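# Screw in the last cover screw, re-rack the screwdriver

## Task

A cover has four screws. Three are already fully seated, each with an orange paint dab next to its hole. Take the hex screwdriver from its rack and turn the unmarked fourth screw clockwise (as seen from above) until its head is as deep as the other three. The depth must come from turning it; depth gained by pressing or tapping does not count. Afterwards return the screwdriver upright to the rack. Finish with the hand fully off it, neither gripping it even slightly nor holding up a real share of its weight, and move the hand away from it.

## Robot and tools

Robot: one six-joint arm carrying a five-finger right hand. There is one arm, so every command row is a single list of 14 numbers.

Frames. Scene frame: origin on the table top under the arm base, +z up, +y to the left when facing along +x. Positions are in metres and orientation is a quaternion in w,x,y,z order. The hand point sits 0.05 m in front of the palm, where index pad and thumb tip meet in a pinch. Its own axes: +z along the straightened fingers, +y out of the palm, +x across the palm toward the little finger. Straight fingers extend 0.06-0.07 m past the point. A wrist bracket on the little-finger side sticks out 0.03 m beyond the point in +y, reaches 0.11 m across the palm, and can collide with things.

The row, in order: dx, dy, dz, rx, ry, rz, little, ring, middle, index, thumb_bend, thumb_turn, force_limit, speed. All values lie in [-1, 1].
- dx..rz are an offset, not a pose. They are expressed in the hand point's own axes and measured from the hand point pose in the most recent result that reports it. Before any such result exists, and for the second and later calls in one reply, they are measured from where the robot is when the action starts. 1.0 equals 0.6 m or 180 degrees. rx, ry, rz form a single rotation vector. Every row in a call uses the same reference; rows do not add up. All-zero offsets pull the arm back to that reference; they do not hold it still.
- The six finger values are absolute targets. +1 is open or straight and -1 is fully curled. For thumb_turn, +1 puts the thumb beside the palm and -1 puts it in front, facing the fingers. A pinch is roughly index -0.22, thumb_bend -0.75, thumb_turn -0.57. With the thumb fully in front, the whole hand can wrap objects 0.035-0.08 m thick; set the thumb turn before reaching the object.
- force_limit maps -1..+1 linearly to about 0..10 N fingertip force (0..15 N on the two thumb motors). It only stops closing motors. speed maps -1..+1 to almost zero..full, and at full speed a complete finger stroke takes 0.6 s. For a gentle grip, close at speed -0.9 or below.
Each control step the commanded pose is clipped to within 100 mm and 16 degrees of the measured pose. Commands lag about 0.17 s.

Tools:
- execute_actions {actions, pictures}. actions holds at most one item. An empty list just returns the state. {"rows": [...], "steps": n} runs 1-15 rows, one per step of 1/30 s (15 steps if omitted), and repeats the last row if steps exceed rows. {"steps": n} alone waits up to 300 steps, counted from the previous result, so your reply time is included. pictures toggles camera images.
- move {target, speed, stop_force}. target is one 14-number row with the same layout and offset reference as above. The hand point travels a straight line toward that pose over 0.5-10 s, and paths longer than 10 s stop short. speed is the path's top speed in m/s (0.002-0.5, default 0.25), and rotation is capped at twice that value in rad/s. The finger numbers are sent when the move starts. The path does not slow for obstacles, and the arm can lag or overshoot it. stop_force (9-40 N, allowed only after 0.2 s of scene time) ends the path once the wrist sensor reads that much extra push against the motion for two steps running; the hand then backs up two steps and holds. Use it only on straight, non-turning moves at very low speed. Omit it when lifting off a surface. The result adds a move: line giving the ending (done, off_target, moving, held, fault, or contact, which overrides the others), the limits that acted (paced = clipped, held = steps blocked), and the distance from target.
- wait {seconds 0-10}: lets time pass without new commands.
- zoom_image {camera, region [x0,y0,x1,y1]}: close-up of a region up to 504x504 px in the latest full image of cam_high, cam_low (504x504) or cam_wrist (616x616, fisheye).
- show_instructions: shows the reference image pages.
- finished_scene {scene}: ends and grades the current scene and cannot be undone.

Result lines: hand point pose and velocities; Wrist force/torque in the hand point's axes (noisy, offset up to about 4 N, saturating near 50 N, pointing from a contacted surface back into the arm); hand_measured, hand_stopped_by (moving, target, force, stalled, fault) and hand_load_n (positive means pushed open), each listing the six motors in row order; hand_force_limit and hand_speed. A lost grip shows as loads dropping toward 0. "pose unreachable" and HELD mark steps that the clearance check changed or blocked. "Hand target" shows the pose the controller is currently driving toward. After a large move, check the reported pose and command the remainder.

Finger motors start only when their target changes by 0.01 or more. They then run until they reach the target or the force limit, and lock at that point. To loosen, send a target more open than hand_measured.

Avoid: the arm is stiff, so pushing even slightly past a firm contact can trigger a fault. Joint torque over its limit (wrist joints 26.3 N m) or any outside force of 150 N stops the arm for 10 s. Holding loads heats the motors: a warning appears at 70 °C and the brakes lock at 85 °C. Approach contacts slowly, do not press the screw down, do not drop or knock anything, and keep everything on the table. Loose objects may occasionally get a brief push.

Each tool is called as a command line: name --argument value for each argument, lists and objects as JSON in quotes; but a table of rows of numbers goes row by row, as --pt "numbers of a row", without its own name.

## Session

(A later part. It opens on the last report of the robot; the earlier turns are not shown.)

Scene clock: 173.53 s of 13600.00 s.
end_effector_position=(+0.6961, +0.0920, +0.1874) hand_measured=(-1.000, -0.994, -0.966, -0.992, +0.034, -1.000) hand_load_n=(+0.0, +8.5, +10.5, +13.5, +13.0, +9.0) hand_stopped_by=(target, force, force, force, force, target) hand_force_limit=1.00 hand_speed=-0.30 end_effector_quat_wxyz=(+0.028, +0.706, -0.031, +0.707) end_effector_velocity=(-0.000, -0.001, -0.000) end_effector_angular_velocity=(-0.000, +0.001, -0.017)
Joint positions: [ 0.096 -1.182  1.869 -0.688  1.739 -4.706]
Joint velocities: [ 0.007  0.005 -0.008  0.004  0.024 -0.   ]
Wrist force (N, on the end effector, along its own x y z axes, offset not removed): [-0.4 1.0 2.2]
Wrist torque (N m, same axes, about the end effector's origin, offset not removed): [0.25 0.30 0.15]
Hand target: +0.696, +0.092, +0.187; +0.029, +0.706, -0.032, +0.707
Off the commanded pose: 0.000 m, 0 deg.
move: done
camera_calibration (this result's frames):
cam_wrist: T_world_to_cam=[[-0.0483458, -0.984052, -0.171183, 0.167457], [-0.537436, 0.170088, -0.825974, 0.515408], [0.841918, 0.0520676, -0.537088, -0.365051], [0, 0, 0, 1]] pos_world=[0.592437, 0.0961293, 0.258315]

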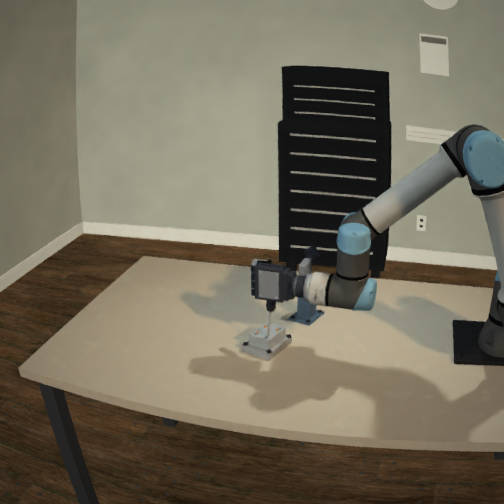

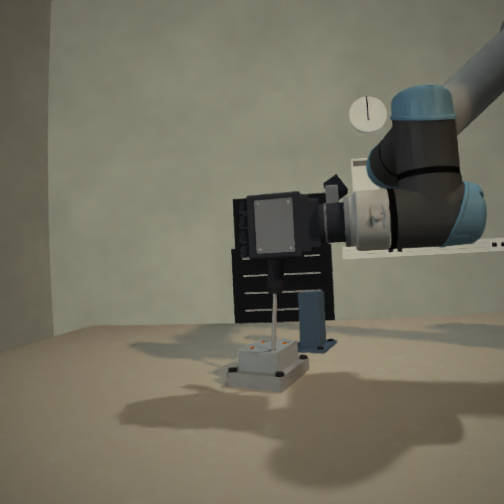

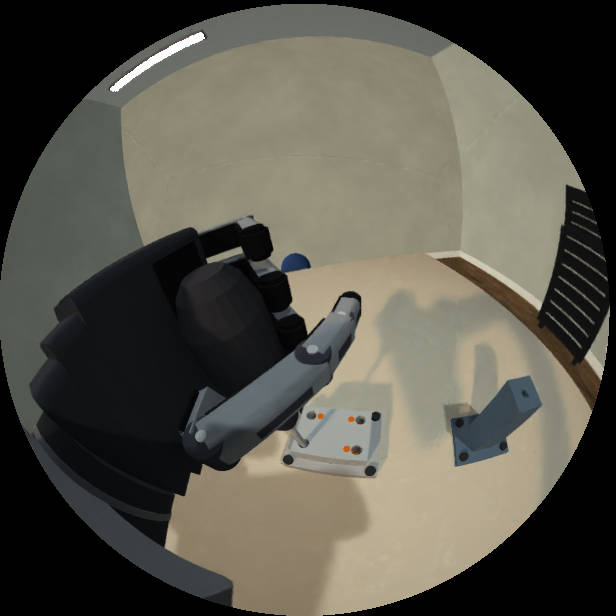

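13 strokes done; continuing.

execute_actions --actions '[{"rows":[[0,0,0.0005,0,0,0,-0.72,-0.72,-0.72,-0.72,0.35,-1,1,0.5]],"steps":7}]' --pictures false

move --target '[0,-0.0364,0.0188,0.153,0,0,-0.72,-0.72,-0.72,-0.72,0.35,-1,1,0.5]'

move --target '[0,-0.0364,0.0188,0.153,0,0,-0.72,-0.72,-0.72,-0.72,0.35,-1,1,0.5]'

execute_actions --actions '[{"rows":[[0,0,0,0,0,0,-1,-1,-1,-1,0.35,-1,1,-0.3]],"steps":11}]' --pictures false

execute_actions --actions '[{"rows":[[0,0,0,0,0,0,-1,-1,-1,-1,-1,-1,1,-0.3]],"steps":15}]' --pictures false

move --target '[0,0.0236,-0.0335,-0.153,0,0,-1,-1,-1,-1,-1,-1,1,-0.3]'

move --target '[0,0.0236,-0.0335,-0.153,0,0,-1,-1,-1,-1,-1,-1,1,-0.3]'

execute_actions --actions '[{"rows":[[-0.0005,0,0.0005,0,0,0,-0.72,-0.72,-0.72,-0.72,0.35,-1,1,0.5]],"steps":7}]' --pictures false

move --target '[0,-0.0364,0.0188,0.153,0,0,-0.72,-0.72,-0.72,-0.72,0.35,-1,1,0.5]'

move --target '[0,-0.0364,0.0188,0.153,0,0,-0.72,-0.72,-0.72,-0.72,0.35,-1,1,0.5]'

execute_actions --actions '[{"rows":[[0,0,0,0,0,0,-1,-1,-1,-1,0.35,-1,1,-0.3]],"steps":11}]' --pictures false

execute_actions --actions '[{"rows":[[0,0,0,0,0,0,-1,-1,-1,-1,-1,-1,1,-0.3]],"steps":15}]' --pictures false

move --target '[0,0.0236,-0.0335,-0.153,0,0,-1,-1,-1,-1,-1,-1,1,-0.3]'

move --target '[0,0.0236,-0.0335,-0.153,0,0,-1,-1,-1,-1,-1,-1,1,-0.3]'

zoom_image --camera "cam_low" --region '[230,240,330,370]'

Scene clock: 177.23 s of 13600.00 s.
end_effector_position=(+0.6963, +0.0922, +0.1874) hand_measured=(-0.722, -0.722, -0.720, -0.722, +0.232, -1.000) hand_load_n=(+0.0, +0.0, +0.0, +0.0, +0.0, +0.0) hand_stopped_by=(moving, moving, moving, moving, moving, target) hand_force_limit=1.00 hand_speed=0.50 end_effector_quat_wxyz=(+0.028, +0.706, -0.031, +0.707) end_effector_velocity=(+0.001, -0.001, -0.000) end_effector_angular_velocity=(+0.000, +0.000, +0.003)
Joint positions: [ 0.096 -1.181  1.868 -0.687  1.74  -4.706]
Joint velocities: [-0.003  0.    -0.     0.    -0.006  0.   ]
Wrist force (N, on the end effector, along its own x y z axes, offset not removed): [0.1 1.0 1.8]
Wrist torque (N m, same axes, about the end effector's origin, offset not removed): [0.14 -0.12 -0.05]
Hand target: +0.696, +0.092, +0.187; +0.028, +0.706, -0.031, +0.707
Off the commanded pose: 0.000 m, 0 deg.
Steps of this call (steps 1 to 90: nothing new was sent; then 0.47 s passed at rest; steps 91 to 97: all 7 steps of this action). Readings (end_effector_position | what the end effector reports):
91: (+0.6961, +0.0919, +0.1874) | hand_measured=(-1.000, -0.994, -0.966, -0.992, +0.034, -1.000) hand_load_n=(+0.0, +8.5, +10.5, +13.5, +13.0, +9.0) hand_stopped_by=(moving, moving, moving, moving, moving, target) hand_force_limit=1.00 hand_speed=0.50
92: (+0.6961, +0.0919, +0.1874) | hand_measured=(-1.000, -0.994, -0.966, -0.992, +0.034, -1.000) hand_load_n=(+0.0, +8.5, +10.5, +13.5, +13.0, +9.0) hand_stopped_by=(moving, moving, moving, moving, moving, target) hand_force_limit=1.00 hand_speed=0.50
94: (+0.6962, +0.0921, +0.1874) | hand_measured=(-0.926, -0.920, -0.900, -0.918, +0.078, -1.000) hand_load_n=(+0.0, +0.0, -11.5, +0.0, +7.5, +6.0) hand_stopped_by=(moving, moving, moving, moving, moving, target) hand_force_limit=1.00 hand_speed=0.50
97: the state above

Scene clock: 179.03 s of 13600.00 s.
end_effector_position=(+0.7093, +0.1127, +0.1875) hand_measured=(-0.720, -0.720, -0.720, -0.720, +0.350, -1.000) hand_load_n=(+0.0, +0.0, +0.0, +0.0, +0.0, +0.0) hand_stopped_by=(target, target, target, target, target, target) hand_force_limit=1.00 hand_speed=0.50 end_effector_quat_wxyz=(-0.140, +0.693, +0.137, +0.694) end_effector_velocity=(+0.001, +0.001, -0.000) end_effector_angular_velocity=(+0.000, -0.000, +0.018)
Joint positions: [-0.127 -1.226  1.938 -0.716  1.038 -4.705]
Joint velocities: [-0.007  0.002 -0.002  0.    -0.025  0.   ]
Wrist force (N, on the end effector, along its own x y z axes, offset not removed): [-0.4 2.1 2.3]
Wrist torque (N m, same axes, about the end effector's origin, offset not removed): [0.30 -0.05 0.18]
Hand target: +0.709, +0.113, +0.188; -0.141, +0.693, +0.138, +0.694
Off the commanded pose: 0.000 m, 0 deg.
move: done
camera_calibration (this result's frames):
cam_wrist: T_world_to_cam=[[0.410453, -0.895829, -0.170351, -0.147013], [-0.553692, -0.0964058, -0.827122, 0.560873], [0.724537, 0.433817, -0.535583, -0.337201], [0, 0, 0, 1]] pos_world=[0.615207, 0.0686561, 0.258267]

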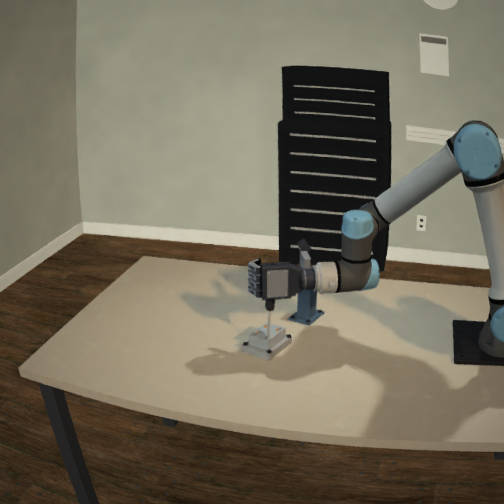

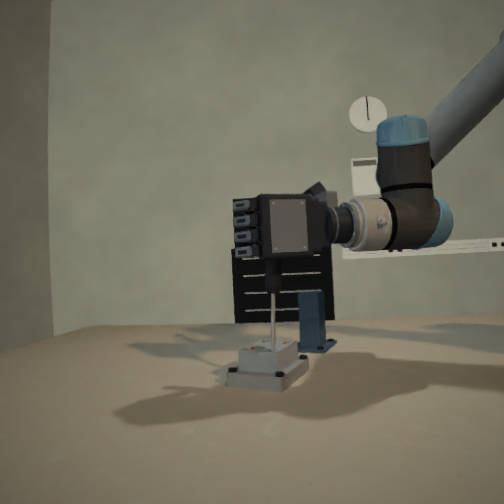

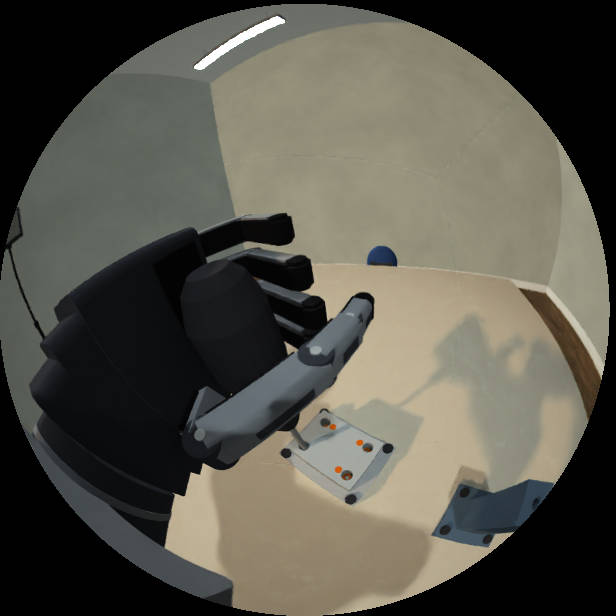

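Scene clock: 180.57 s of 13600.00 s.
end_effector_position=(+0.7111, +0.1370, +0.1875) hand_measured=(-0.720, -0.720, -0.720, -0.720, +0.350, -1.000) hand_load_n=(+0.0, +0.0, +0.0, +0.0, +0.0, +0.0) hand_stopped_by=(target, target, target, target, target, target) hand_force_limit=1.00 hand_speed=0.50 end_effector_quat_wxyz=(-0.301, +0.640, +0.298, +0.641) end_effector_velocity=(+0.000, +0.001, -0.000) end_effector_angular_velocity=(-0.002, -0.001, +0.016)
Joint positions: [-0.29  -1.141  1.809 -0.681  0.397 -4.697]
Joint velocities: [-0.002  0.006 -0.01   0.007 -0.018 -0.004]
Wrist force (N, on the end effector, along its own x y z axes, offset not removed): [-1.4 2.1 0.9]
Wrist torque (N m, same axes, about the end effector's origin, offset not removed): [0.35 0.19 0.04]
Hand target: +0.711, +0.137, +0.188; -0.301, +0.640, +0.298, +0.641
Off the commanded pose: 0.000 m, 0 deg.
move: done
camera_calibration (this result's frames):
cam_wrist: T_world_to_cam=[[0.777214, -0.606083, -0.169123, -0.426722], [-0.445573, -0.340326, -0.828036, 0.520933], [0.444301, 0.718917, -0.53456, -0.189028], [0, 0, 0, 1]] pos_world=[0.647753, 0.054554, 0.258136]

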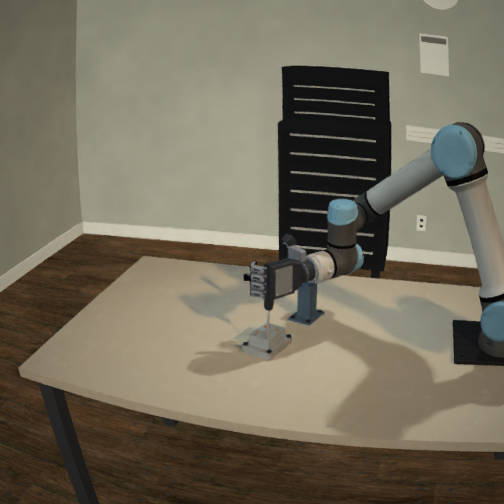

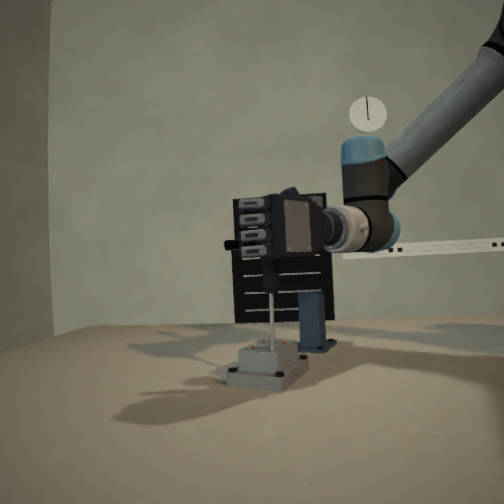

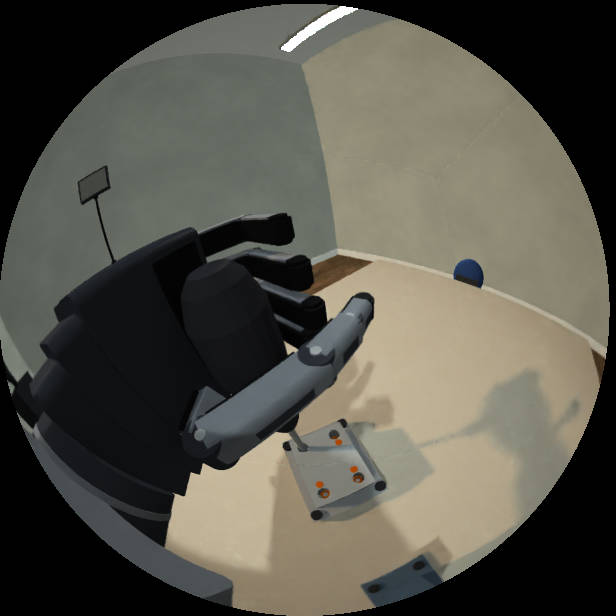

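Scene clock: 180.93 s of 13600.00 s.
end_effector_position=(+0.7112, +0.1369, +0.1876) hand_measured=(-1.000, -0.994, -0.968, -0.994, +0.352, -1.000) hand_load_n=(+0.0, +11.0, +10.5, +11.0, +2.5, +1.5) hand_stopped_by=(moving, force, force, force, target, target) hand_force_limit=1.00 hand_speed=-0.30 end_effector_quat_wxyz=(-0.301, +0.640, +0.298, +0.641) end_effector_velocity=(+0.000, -0.000, +0.001) end_effector_angular_velocity=(-0.000, -0.001, -0.000)
Joint positions: [-0.29  -1.141  1.808 -0.681  0.397 -4.697]
Joint velocities: [ 0.    -0.001 -0.    -0.     0.     0.   ]
Wrist force (N, on the end effector, along its own x y z axes, offset not removed): [0.2 1.5 0.5]
Wrist torque (N m, same axes, about the end effector's origin, offset not removed): [0.35 0.03 0.20]
Hand target: +0.711, +0.137, +0.188; -0.301, +0.640, +0.298, +0.641
Off the commanded pose: 0.000 m, 0 deg.
Steps of this call (steps 1 to 11: all 11 steps of this action). Readings (end_effector_position | what the end effector reports):
1: (+0.7111, +0.1370, +0.1875) | hand_measured=(-0.720, -0.720, -0.720, -0.720, +0.350, -1.000) hand_load_n=(+0.0, +0.0, +0.0, +0.0, +0.0, +0.0) hand_stopped_by=(moving, moving, moving, moving, target, target) hand_force_limit=1.00 hand_speed=-0.30
2: (+0.7111, +0.1370, +0.1875) | hand_measured=(-0.720, -0.720, -0.720, -0.720, +0.350, -1.000) hand_load_n=(+0.0, +0.0, +0.0, +0.0, +0.0, +0.0) hand_stopped_by=(moving, moving, moving, moving, target, target) hand_force_limit=1.00 hand_speed=-0.30
4: (+0.7111, +0.1370, +0.1875) | hand_measured=(-0.756, -0.756, -0.756, -0.756, +0.350, -1.000) hand_load_n=(+0.0, +0.0, +0.0, +0.0, +0.0, +0.0) hand_stopped_by=(moving, moving, moving, moving, target, target) hand_force_limit=1.00 hand_speed=-0.30
8: (+0.7112, +0.1369, +0.1875) | hand_measured=(-0.910, -0.910, -0.910, -0.910, +0.350, -1.000) hand_load_n=(+0.0, +0.0, +0.0, +0.0, +0.0, +0.0) hand_stopped_by=(moving, moving, moving, moving, target, target) hand_force_limit=1.00 hand_speed=-0.30
11: the state above

Scene clock: 181.43 s of 13600.00 s.
end_effector_position=(+0.7112, +0.1369, +0.1876) hand_measured=(-1.000, -0.994, -0.966, -0.992, +0.072, -1.000) hand_load_n=(+0.0, +10.5, +9.5, +10.0, +13.0, +5.0) hand_stopped_by=(target, force, force, force, moving, target) hand_force_limit=1.00 hand_speed=-0.30 end_effector_quat_wxyz=(-0.301, +0.640, +0.298, +0.641) end_effector_velocity=(+0.000, -0.001, -0.000) end_effector_angular_velocity=(+0.000, +0.001, -0.002)
Joint positions: [-0.29  -1.141  1.808 -0.681  0.397 -4.697]
Joint velocities: [-0.001  0.     0.     0.     0.    -0.   ]
Wrist force (N, on the end effector, along its own x y z axes, offset not removed): [2.6 2.9 0.3]
Wrist torque (N m, same axes, about the end effector's origin, offset not removed): [0.37 -0.38 -0.03]
Hand target: +0.711, +0.137, +0.188; -0.301, +0.640, +0.298, +0.641
Off the commanded pose: 0.000 m, 0 deg.
Steps of this call (steps 1 to 15: all 15 steps of this action). Readings (end_effector_position | what the end effector reports):
1: (+0.7112, +0.1369, +0.1876) | hand_measured=(-1.000, -0.994, -0.968, -0.992, +0.352, -1.000) hand_load_n=(+0.0, +10.5, +10.5, +11.0, +2.5, +1.5) hand_stopped_by=(moving, force, force, force, moving, target) hand_force_limit=1.00 hand_speed=-0.30
2: (+0.7112, +0.1369, +0.1876) | hand_measured=(-1.000, -0.994, -0.966, -0.992, +0.352, -1.000) hand_load_n=(+0.0, +10.5, +10.0, +10.5, +2.5, +1.5) hand_stopped_by=(moving, force, force, force, moving, target) hand_force_limit=1.00 hand_speed=-0.30
4: (+0.7112, +0.1369, +0.1876) | hand_measured=(-1.000, -0.994, -0.966, -0.992, +0.330, -1.000) hand_load_n=(+0.0, +10.5, +10.0, +10.5, +3.0, +1.5) hand_stopped_by=(target, force, force, force, moving, target) hand_force_limit=1.00 hand_speed=-0.30
8: (+0.7112, +0.1369, +0.1876) | hand_measured=(-1.000, -0.994, -0.966, -0.992, +0.236, -1.000) hand_load_n=(+0.0, +10.5, +10.0, +10.5, +6.0, +3.0) hand_stopped_by=(target, force, force, force, moving, target) hand_force_limit=1.00 hand_speed=-0.30
15: the state above

Scene clock: 183.23 s of 13600.00 s.
end_effector_position=(+0.7091, +0.1126, +0.1875) hand_measured=(-1.000, -0.994, -0.966, -0.992, +0.034, -1.000) hand_load_n=(+0.0, +9.5, +10.0, +12.5, +14.0, +7.0) hand_stopped_by=(target, force, force, force, force, target) hand_force_limit=1.00 hand_speed=-0.30 end_effector_quat_wxyz=(-0.140, +0.693, +0.137, +0.694) end_effector_velocity=(+0.001, -0.001, +0.001) end_effector_angular_velocity=(-0.000, -0.003, -0.017)
Joint positions: [-0.128 -1.227  1.939 -0.716  1.038 -4.705]
Joint velocities: [ 0.008  0.001 -0.004  0.     0.025 -0.   ]
Wrist force (N, on the end effector, along its own x y z axes, offset not removed): [3.3 2.5 2.0]
Wrist torque (N m, same axes, about the end effector's origin, offset not removed): [0.36 -0.27 0.02]
Hand target: +0.709, +0.113, +0.188; -0.140, +0.693, +0.136, +0.694
Off the commanded pose: 0.000 m, 0 deg.
move: done
camera_calibration (this result's frames):
cam_wrist: T_world_to_cam=[[0.410541, -0.895757, -0.170518, -0.147086], [-0.553686, -0.0963083, -0.827137, 0.560721], [0.724491, 0.433987, -0.535507, -0.337048], [0, 0, 0, 1]] pos_world=[0.615037, 0.0685239, 0.258221]

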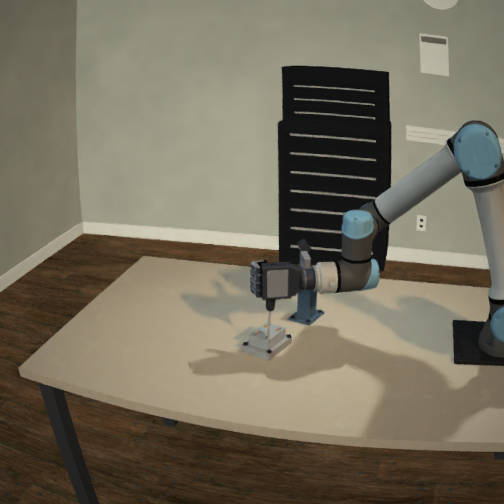

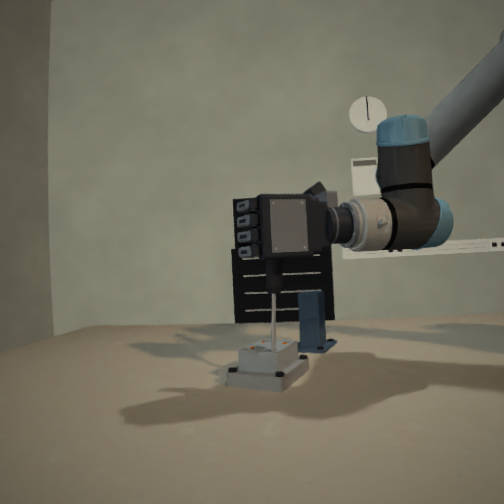

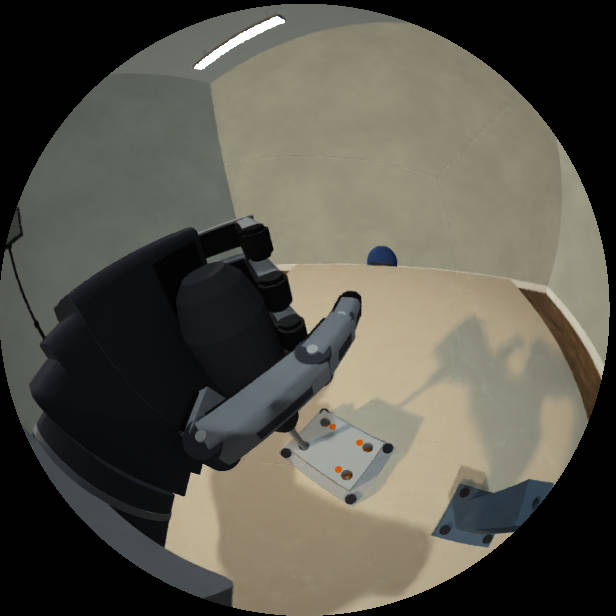

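Scene clock: 184.77 s of 13600.00 s.
end_effector_position=(+0.6961, +0.0920, +0.1874) hand_measured=(-1.000, -0.994, -0.966, -0.992, +0.034, -1.000) hand_load_n=(+0.0, +8.5, +10.5, +13.5, +13.5, +8.5) hand_stopped_by=(target, force, force, force, force, target) hand_force_limit=1.00 hand_speed=-0.30 end_effector_quat_wxyz=(+0.028, +0.706, -0.031, +0.707) end_effector_velocity=(+0.000, -0.002, +0.000) end_effector_angular_velocity=(-0.000, +0.000, -0.019)
Joint positions: [ 0.095 -1.182  1.869 -0.688  1.739 -4.706]
Joint velocities: [ 0.006  0.005 -0.009  0.004  0.024 -0.   ]
Wrist force (N, on the end effector, along its own x y z axes, offset not removed): [0.4 1.2 1.4]
Wrist torque (N m, same axes, about the end effector's origin, offset not removed): [0.28 0.13 0.17]
Hand target: +0.696, +0.092, +0.187; +0.028, +0.706, -0.032, +0.707
Off the commanded pose: 0.000 m, 0 deg.
move: done
camera_calibration (this result's frames):
cam_wrist: T_world_to_cam=[[-0.0481974, -0.984031, -0.17135, 0.167346], [-0.53728, 0.170158, -0.826061, 0.515349], [0.842026, 0.0522489, -0.536901, -0.365168], [0, 0, 0, 1]] pos_world=[0.592433, 0.0960619, 0.258325]

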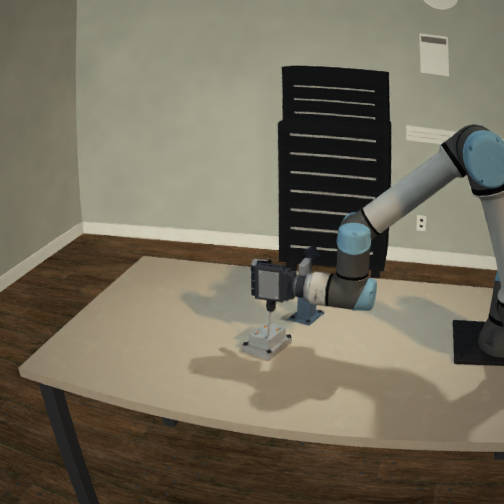

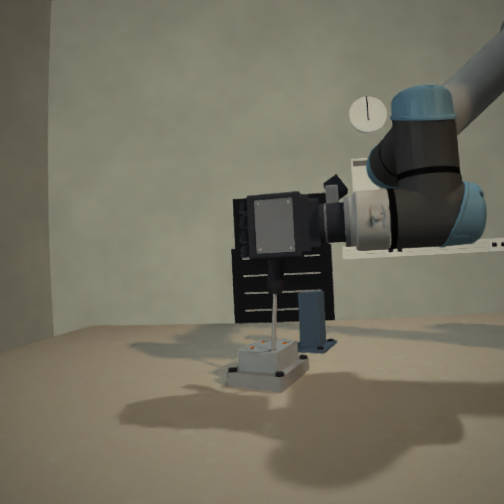

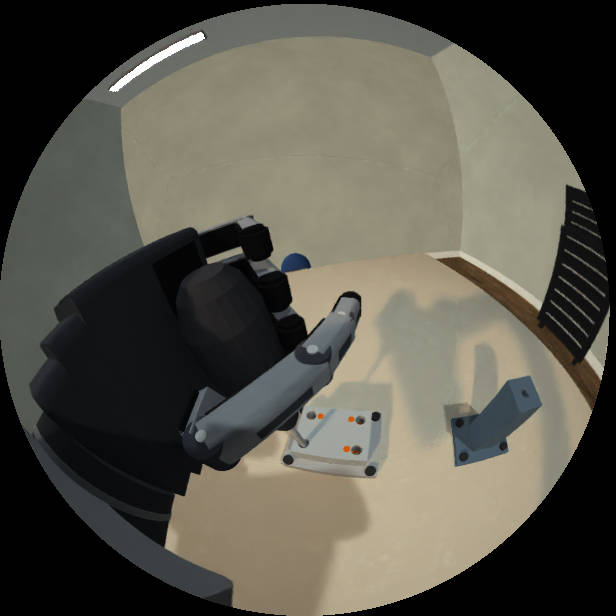

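Scene clock: 185.00 s of 13600.00 s.
end_effector_position=(+0.6962, +0.0921, +0.1871) hand_measured=(-0.722, -0.722, -0.720, -0.722, +0.232, -1.000) hand_load_n=(+0.0, +0.0, +0.0, +0.0, +0.0, +0.0) hand_stopped_by=(moving, moving, moving, moving, moving, target) hand_force_limit=1.00 hand_speed=0.50 end_effector_quat_wxyz=(+0.028, +0.706, -0.031, +0.707) end_effector_velocity=(+0.001, +0.001, -0.000) end_effector_angular_velocity=(+0.000, -0.001, +0.005)
Joint positions: [ 0.096 -1.181  1.868 -0.688  1.739 -4.706]
Joint velocities: [ 0.     0.001 -0.001 -0.002 -0.005  0.   ]
Wrist force (N, on the end effector, along its own x y z axes, offset not removed): [0.5 2.5 1.2]
Wrist torque (N m, same axes, about the end effector's origin, offset not removed): [0.38 -0.03 0.18]
Hand target: +0.696, +0.092, +0.187; +0.028, +0.706, -0.031, +0.707
Off the commanded pose: 0.000 m, 0 deg.
Steps of this call (steps 1 to 7: all 7 steps of this action). Readings (end_effector_position | what the end effector reports):
1: (+0.6961, +0.0919, +0.1874) | hand_measured=(-1.000, -0.994, -0.966, -0.992, +0.034, -1.000) hand_load_n=(+0.0, +8.5, +10.5, +13.5, +13.5, +8.5) hand_stopped_by=(moving, moving, moving, moving, moving, target) hand_force_limit=1.00 hand_speed=0.50
2: (+0.6961, +0.0919, +0.1874) | hand_measured=(-1.000, -0.994, -0.966, -0.992, +0.034, -1.000) hand_load_n=(+0.0, +8.5, +10.5, +13.5, +13.5, +8.5) hand_stopped_by=(moving, moving, moving, moving, moving, target) hand_force_limit=1.00 hand_speed=0.50
4: (+0.6962, +0.0919, +0.1872) | hand_measured=(-0.926, -0.920, -0.900, -0.918, +0.078, -1.000) hand_load_n=(+0.0, +0.0, -11.5, +0.0, +7.5, +5.5) hand_stopped_by=(moving, moving, moving, moving, moving, target) hand_force_limit=1.00 hand_speed=0.50
7: the state above

Scene clock: 186.80 s of 13600.00 s.
end_effector_position=(+0.7092, +0.1127, +0.1872) hand_measured=(-0.720, -0.720, -0.720, -0.720, +0.350, -1.000) hand_load_n=(+0.0, +0.0, +0.0, +0.0, +0.0, +0.0) hand_stopped_by=(target, target, target, target, target, target) hand_force_limit=1.00 hand_speed=0.50 end_effector_quat_wxyz=(-0.140, +0.693, +0.137, +0.694) end_effector_velocity=(+0.001, +0.001, -0.000) end_effector_angular_velocity=(+0.000, +0.001, +0.017)
Joint positions: [-0.128 -1.226  1.939 -0.717  1.038 -4.705]
Joint velocities: [-0.008  0.002 -0.003  0.001 -0.024  0.   ]
Wrist force (N, on the end effector, along its own x y z axes, offset not removed): [0.8 1.3 0.7]
Wrist torque (N m, same axes, about the end effector's origin, offset not removed): [0.21 -0.03 0.07]
Hand target: +0.709, +0.113, +0.187; -0.141, +0.693, +0.138, +0.694
Off the commanded pose: 0.000 m, 0 deg.
move: done
camera_calibration (this result's frames):
cam_wrist: T_world_to_cam=[[0.410674, -0.895709, -0.170446, -0.147184], [-0.553594, -0.09641, -0.827188, 0.56049], [0.724487, 0.434063, -0.535452, -0.33733], [0, 0, 0, 1]] pos_world=[0.61512, 0.0686248, 0.257919]

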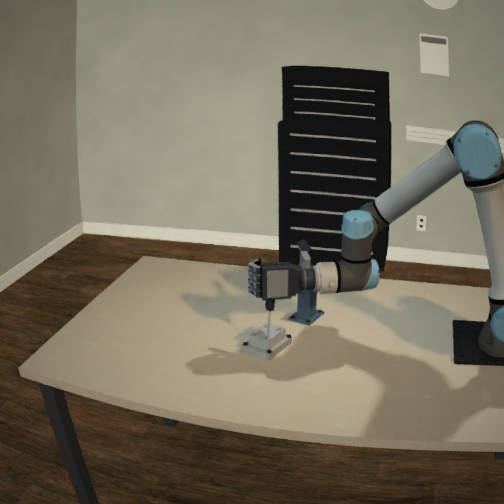

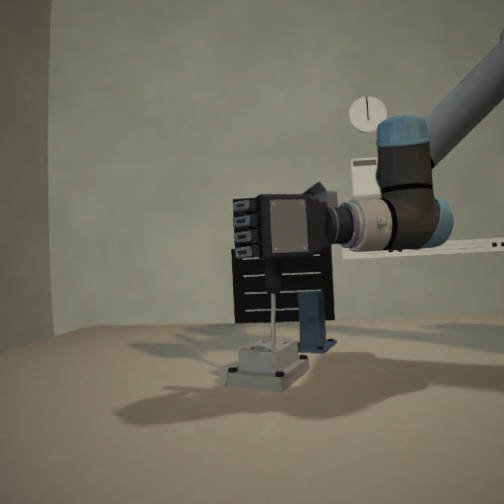

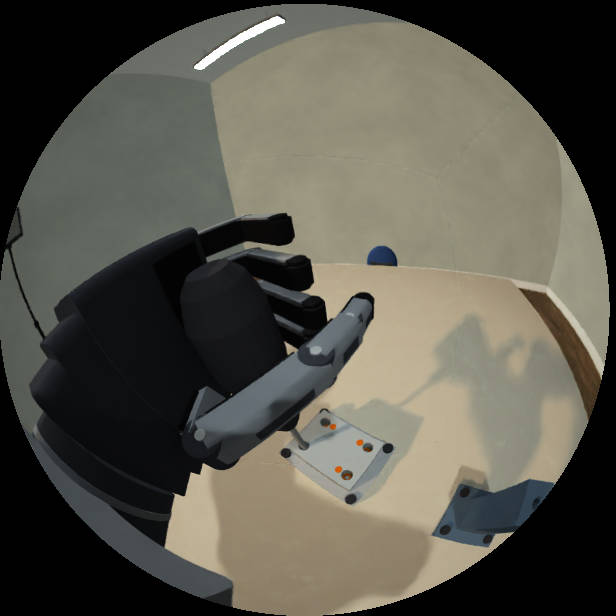

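Scene clock: 188.33 s of 13600.00 s.
end_effector_position=(+0.7110, +0.1370, +0.1872) hand_measured=(-0.720, -0.720, -0.720, -0.720, +0.350, -1.000) hand_load_n=(+0.0, +0.0, +0.0, +0.0, +0.0, +0.0) hand_stopped_by=(target, target, target, target, target, target) hand_force_limit=1.00 hand_speed=0.50 end_effector_quat_wxyz=(-0.301, +0.640, +0.298, +0.641) end_effector_velocity=(+0.000, +0.000, -0.000) end_effector_angular_velocity=(-0.002, -0.000, +0.015)
Joint positions: [-0.29  -1.14   1.809 -0.683  0.396 -4.697]
Joint velocities: [-0.004  0.006 -0.01   0.007 -0.018 -0.004]
Wrist force (N, on the end effector, along its own x y z axes, offset not removed): [0.8 0.3 0.9]
Wrist torque (N m, same axes, about the end effector's origin, offset not removed): [0.05 -0.02 0.07]
Hand target: +0.711, +0.137, +0.187; -0.301, +0.640, +0.298, +0.641
Off the commanded pose: 0.000 m, 0 deg.
move: done
camera_calibration (this result's frames):
cam_wrist: T_world_to_cam=[[0.777366, -0.605877, -0.169159, -0.426831], [-0.445431, -0.340297, -0.828124, 0.520528], [0.444177, 0.719104, -0.534412, -0.189128], [0, 0, 0, 1]] pos_world=[0.647669, 0.0545298, 0.257787]

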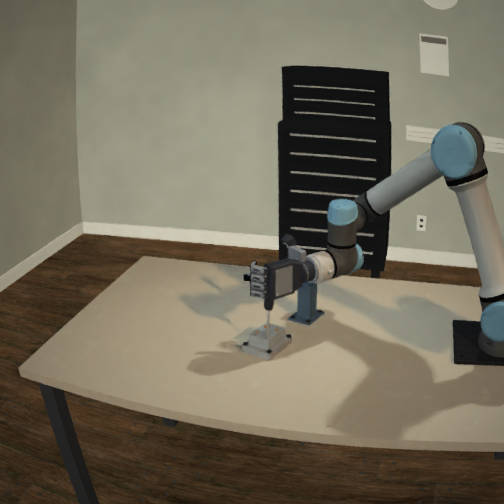

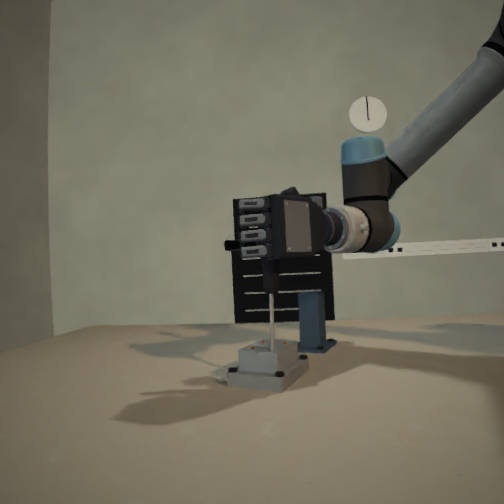

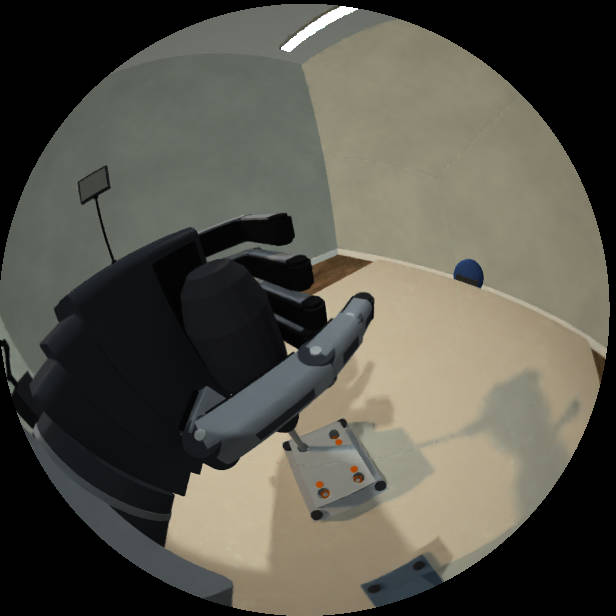

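Scene clock: 188.70 s of 13600.00 s.
end_effector_position=(+0.7111, +0.1369, +0.1872) hand_measured=(-1.000, -0.994, -0.968, -0.994, +0.352, -1.000) hand_load_n=(+0.0, +11.0, +10.5, +11.0, +2.5, +1.5) hand_stopped_by=(moving, force, force, force, target, target) hand_force_limit=1.00 hand_speed=-0.30 end_effector_quat_wxyz=(-0.301, +0.640, +0.298, +0.641) end_effector_velocity=(-0.000, +0.000, +0.000) end_effector_angular_velocity=(-0.000, -0.000, +0.001)
Joint positions: [-0.29  -1.14   1.809 -0.682  0.396 -4.697]
Joint velocities: [ 0.001 -0.     0.    -0.    -0.     0.   ]
Wrist force (N, on the end effector, along its own x y z axes, offset not removed): [0.0 1.8 1.3]
Wrist torque (N m, same axes, about the end effector's origin, offset not removed): [0.30 0.04 0.07]
Hand target: +0.711, +0.137, +0.187; -0.301, +0.640, +0.298, +0.641
Off the commanded pose: 0.000 m, 0 deg.
Steps of this call (steps 1 to 11: all 11 steps of this action). Readings (end_effector_position | what the end effector reports):
1: (+0.7110, +0.1370, +0.1872) | hand_measured=(-0.720, -0.720, -0.720, -0.720, +0.350, -1.000) hand_load_n=(+0.0, +0.0, +0.0, +0.0, +0.0, +0.0) hand_stopped_by=(moving, moving, moving, moving, target, target) hand_force_limit=1.00 hand_speed=-0.30
2: (+0.7110, +0.1370, +0.1872) | hand_measured=(-0.720, -0.720, -0.720, -0.720, +0.350, -1.000) hand_load_n=(+0.0, +0.0, +0.0, +0.0, +0.0, +0.0) hand_stopped_by=(moving, moving, moving, moving, target, target) hand_force_limit=1.00 hand_speed=-0.30
4: (+0.7110, +0.1370, +0.1872) | hand_measured=(-0.756, -0.756, -0.756, -0.756, +0.350, -1.000) hand_load_n=(+0.0, +0.0, +0.0, +0.0, +0.0, +0.0) hand_stopped_by=(moving, moving, moving, moving, target, target) hand_force_limit=1.00 hand_speed=-0.30
8: (+0.7111, +0.1369, +0.1872) | hand_measured=(-0.910, -0.910, -0.910, -0.910, +0.350, -1.000) hand_load_n=(+0.0, +0.0, +0.0, +0.0, +0.0, +0.0) hand_stopped_by=(moving, moving, moving, moving, target, target) hand_force_limit=1.00 hand_speed=-0.30
11: the state above

Scene clock: 189.20 s of 13600.00 s.
end_effector_position=(+0.7111, +0.1369, +0.1873) hand_measured=(-1.000, -0.994, -0.966, -0.992, +0.072, -1.000) hand_load_n=(+0.0, +10.0, +9.0, +10.0, +13.0, +5.0) hand_stopped_by=(target, force, force, force, moving, target) hand_force_limit=1.00 hand_speed=-0.30 end_effector_quat_wxyz=(-0.301, +0.640, +0.298, +0.641) end_effector_velocity=(-0.000, +0.000, +0.000) end_effector_angular_velocity=(-0.000, -0.001, +0.001)
Joint positions: [-0.29  -1.14   1.809 -0.682  0.396 -4.697]
Joint velocities: [ 0.    -0.     0.    -0.001 -0.     0.   ]
Wrist force (N, on the end effector, along its own x y z axes, offset not removed): [1.9 3.4 0.1]
Wrist torque (N m, same axes, about the end effector's origin, offset not removed): [0.38 -0.32 0.01]
Hand target: +0.711, +0.137, +0.187; -0.301, +0.640, +0.298, +0.641
Off the commanded pose: 0.000 m, 0 deg.
Steps of this call (steps 1 to 15: all 15 steps of this action). Readings (end_effector_position | what the end effector reports):
1: (+0.7111, +0.1369, +0.1873) | hand_measured=(-1.000, -0.994, -0.968, -0.994, +0.352, -1.000) hand_load_n=(+0.0, +10.5, +10.5, +11.0, +2.5, +1.5) hand_stopped_by=(moving, force, force, force, moving, target) hand_force_limit=1.00 hand_speed=-0.30
2: (+0.7111, +0.1369, +0.1873) | hand_measured=(-1.000, -0.994, -0.966, -0.992, +0.352, -1.000) hand_load_n=(+0.0, +10.5, +10.0, +10.5, +2.5, +1.5) hand_stopped_by=(moving, force, force, force, moving, target) hand_force_limit=1.00 hand_speed=-0.30
4: (+0.7111, +0.1369, +0.1873) | hand_measured=(-1.000, -0.994, -0.966, -0.992, +0.330, -1.000) hand_load_n=(+0.0, +10.5, +10.0, +10.5, +3.0, +1.5) hand_stopped_by=(target, force, force, force, moving, target) hand_force_limit=1.00 hand_speed=-0.30
8: (+0.7111, +0.1369, +0.1873) | hand_measured=(-1.000, -0.994, -0.966, -0.992, +0.236, -1.000) hand_load_n=(+0.0, +10.5, +10.0, +10.5, +6.0, +3.0) hand_stopped_by=(target, force, force, force, moving, target) hand_force_limit=1.00 hand_speed=-0.30
15: the state above

Scene clock: 191.00 s of 13600.00 s.
end_effector_position=(+0.7090, +0.1126, +0.1872) hand_measured=(-1.000, -0.994, -0.966, -0.992, +0.034, -1.000) hand_load_n=(+0.0, +9.5, +10.0, +12.5, +14.0, +7.0) hand_stopped_by=(target, force, force, force, force, target) hand_force_limit=1.00 hand_speed=-0.30 end_effector_quat_wxyz=(-0.141, +0.693, +0.137, +0.694) end_effector_velocity=(+0.001, -0.001, +0.001) end_effector_angular_velocity=(-0.000, -0.002, -0.018)
Joint positions: [-0.128 -1.226  1.939 -0.717  1.037 -4.705]
Joint velocities: [ 0.008  0.001 -0.003 -0.     0.026 -0.   ]
Wrist force (N, on the end effector, along its own x y z axes, offset not removed): [3.9 3.8 1.7]
Wrist torque (N m, same axes, about the end effector's origin, offset not removed): [0.47 -0.31 0.14]
Hand target: +0.709, +0.113, +0.187; -0.140, +0.693, +0.136, +0.694
Off the commanded pose: 0.000 m, 0 deg.
move: done
camera_calibration (this result's frames):
cam_wrist: T_world_to_cam=[[0.410761, -0.895636, -0.17062, -0.147254], [-0.553592, -0.0963079, -0.8272, 0.560341], [0.724438, 0.434235, -0.535377, -0.337176], [0, 0, 0, 1]] pos_world=[0.61495, 0.0684925, 0.257873]

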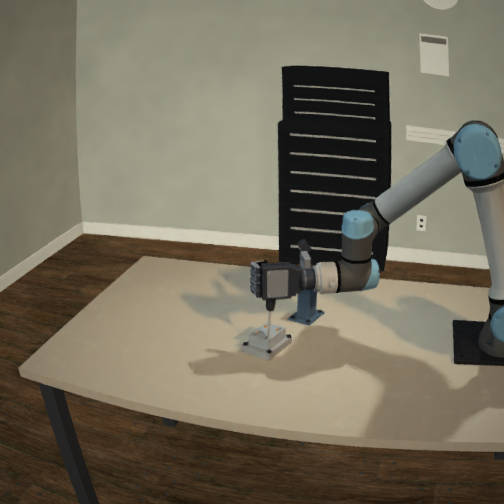

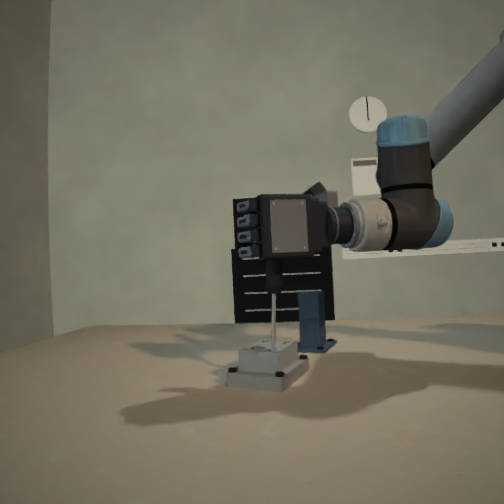

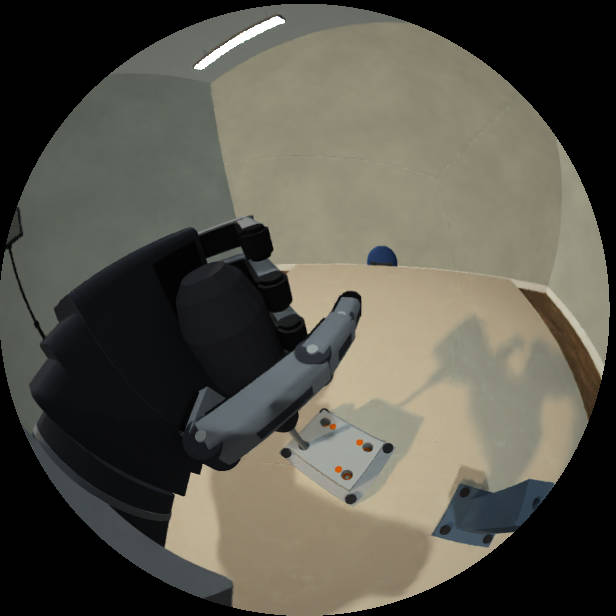

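Scene clock: 192.53 s of 13600.00 s.
end_effector_position=(+0.6960, +0.0920, +0.1871) hand_measured=(-1.000, -0.994, -0.966, -0.992, +0.034, -1.000) hand_load_n=(+0.0, +8.5, +10.5, +13.5, +13.0, +9.0) hand_stopped_by=(target, force, force, force, force, target) hand_force_limit=1.00 hand_speed=-0.30 end_effector_quat_wxyz=(+0.027, +0.706, -0.031, +0.707) end_effector_velocity=(+0.000, -0.001, +0.000) end_effector_angular_velocity=(-0.000, -0.000, -0.017)
Joint positions: [ 0.095 -1.181  1.87  -0.689  1.739 -4.706]
Joint velocities: [ 0.007  0.005 -0.009  0.004  0.024 -0.   ]
Wrist force (N, on the end effector, along its own x y z axes, offset not removed): [0.1 1.5 3.1]
Wrist torque (N m, same axes, about the end effector's origin, offset not removed): [0.31 0.12 0.18]
Hand target: +0.696, +0.092, +0.187; +0.028, +0.706, -0.032, +0.707
Off the commanded pose: 0.000 m, 0 deg.
move: done
camera_calibration (this result's frames):
cam_wrist: T_world_to_cam=[[-0.0479565, -0.984015, -0.171506, 0.167142], [-0.537245, 0.170162, -0.826083, 0.515005], [0.842062, 0.0525246, -0.536818, -0.365342], [0, 0, 0, 1]] pos_world=[0.59234, 0.0960254, 0.257981]

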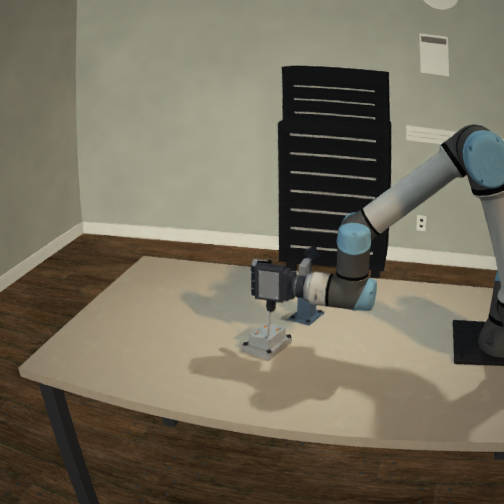

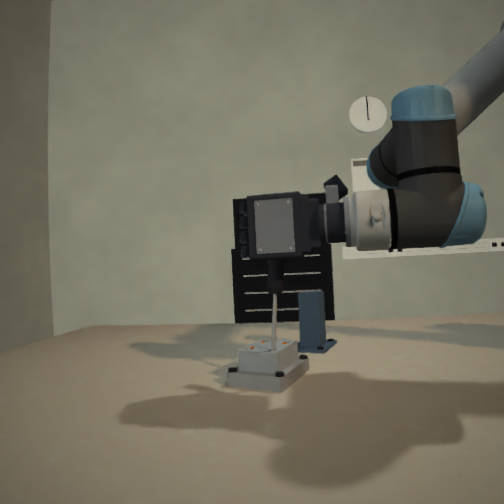

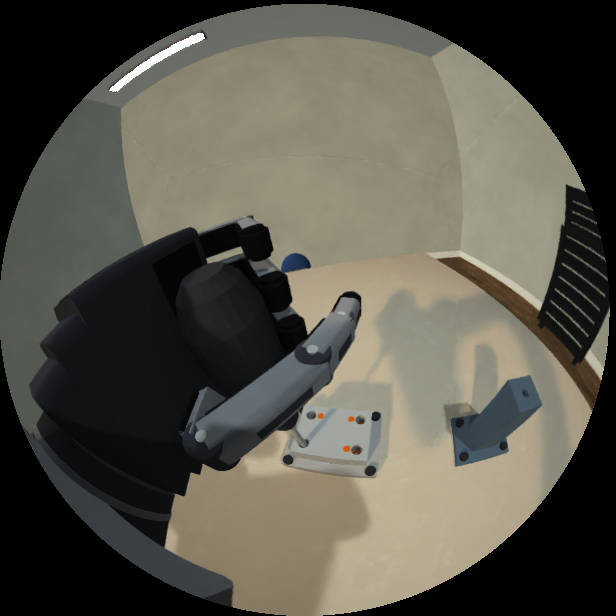

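Region (230, 240, 330, 370) of cam_low's 504x504 image, scaled by 3.877, with more detail than that image has; it fills the left 388 columns of this view, and the rest is white.

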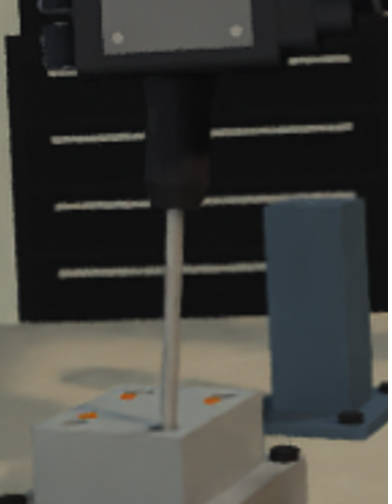

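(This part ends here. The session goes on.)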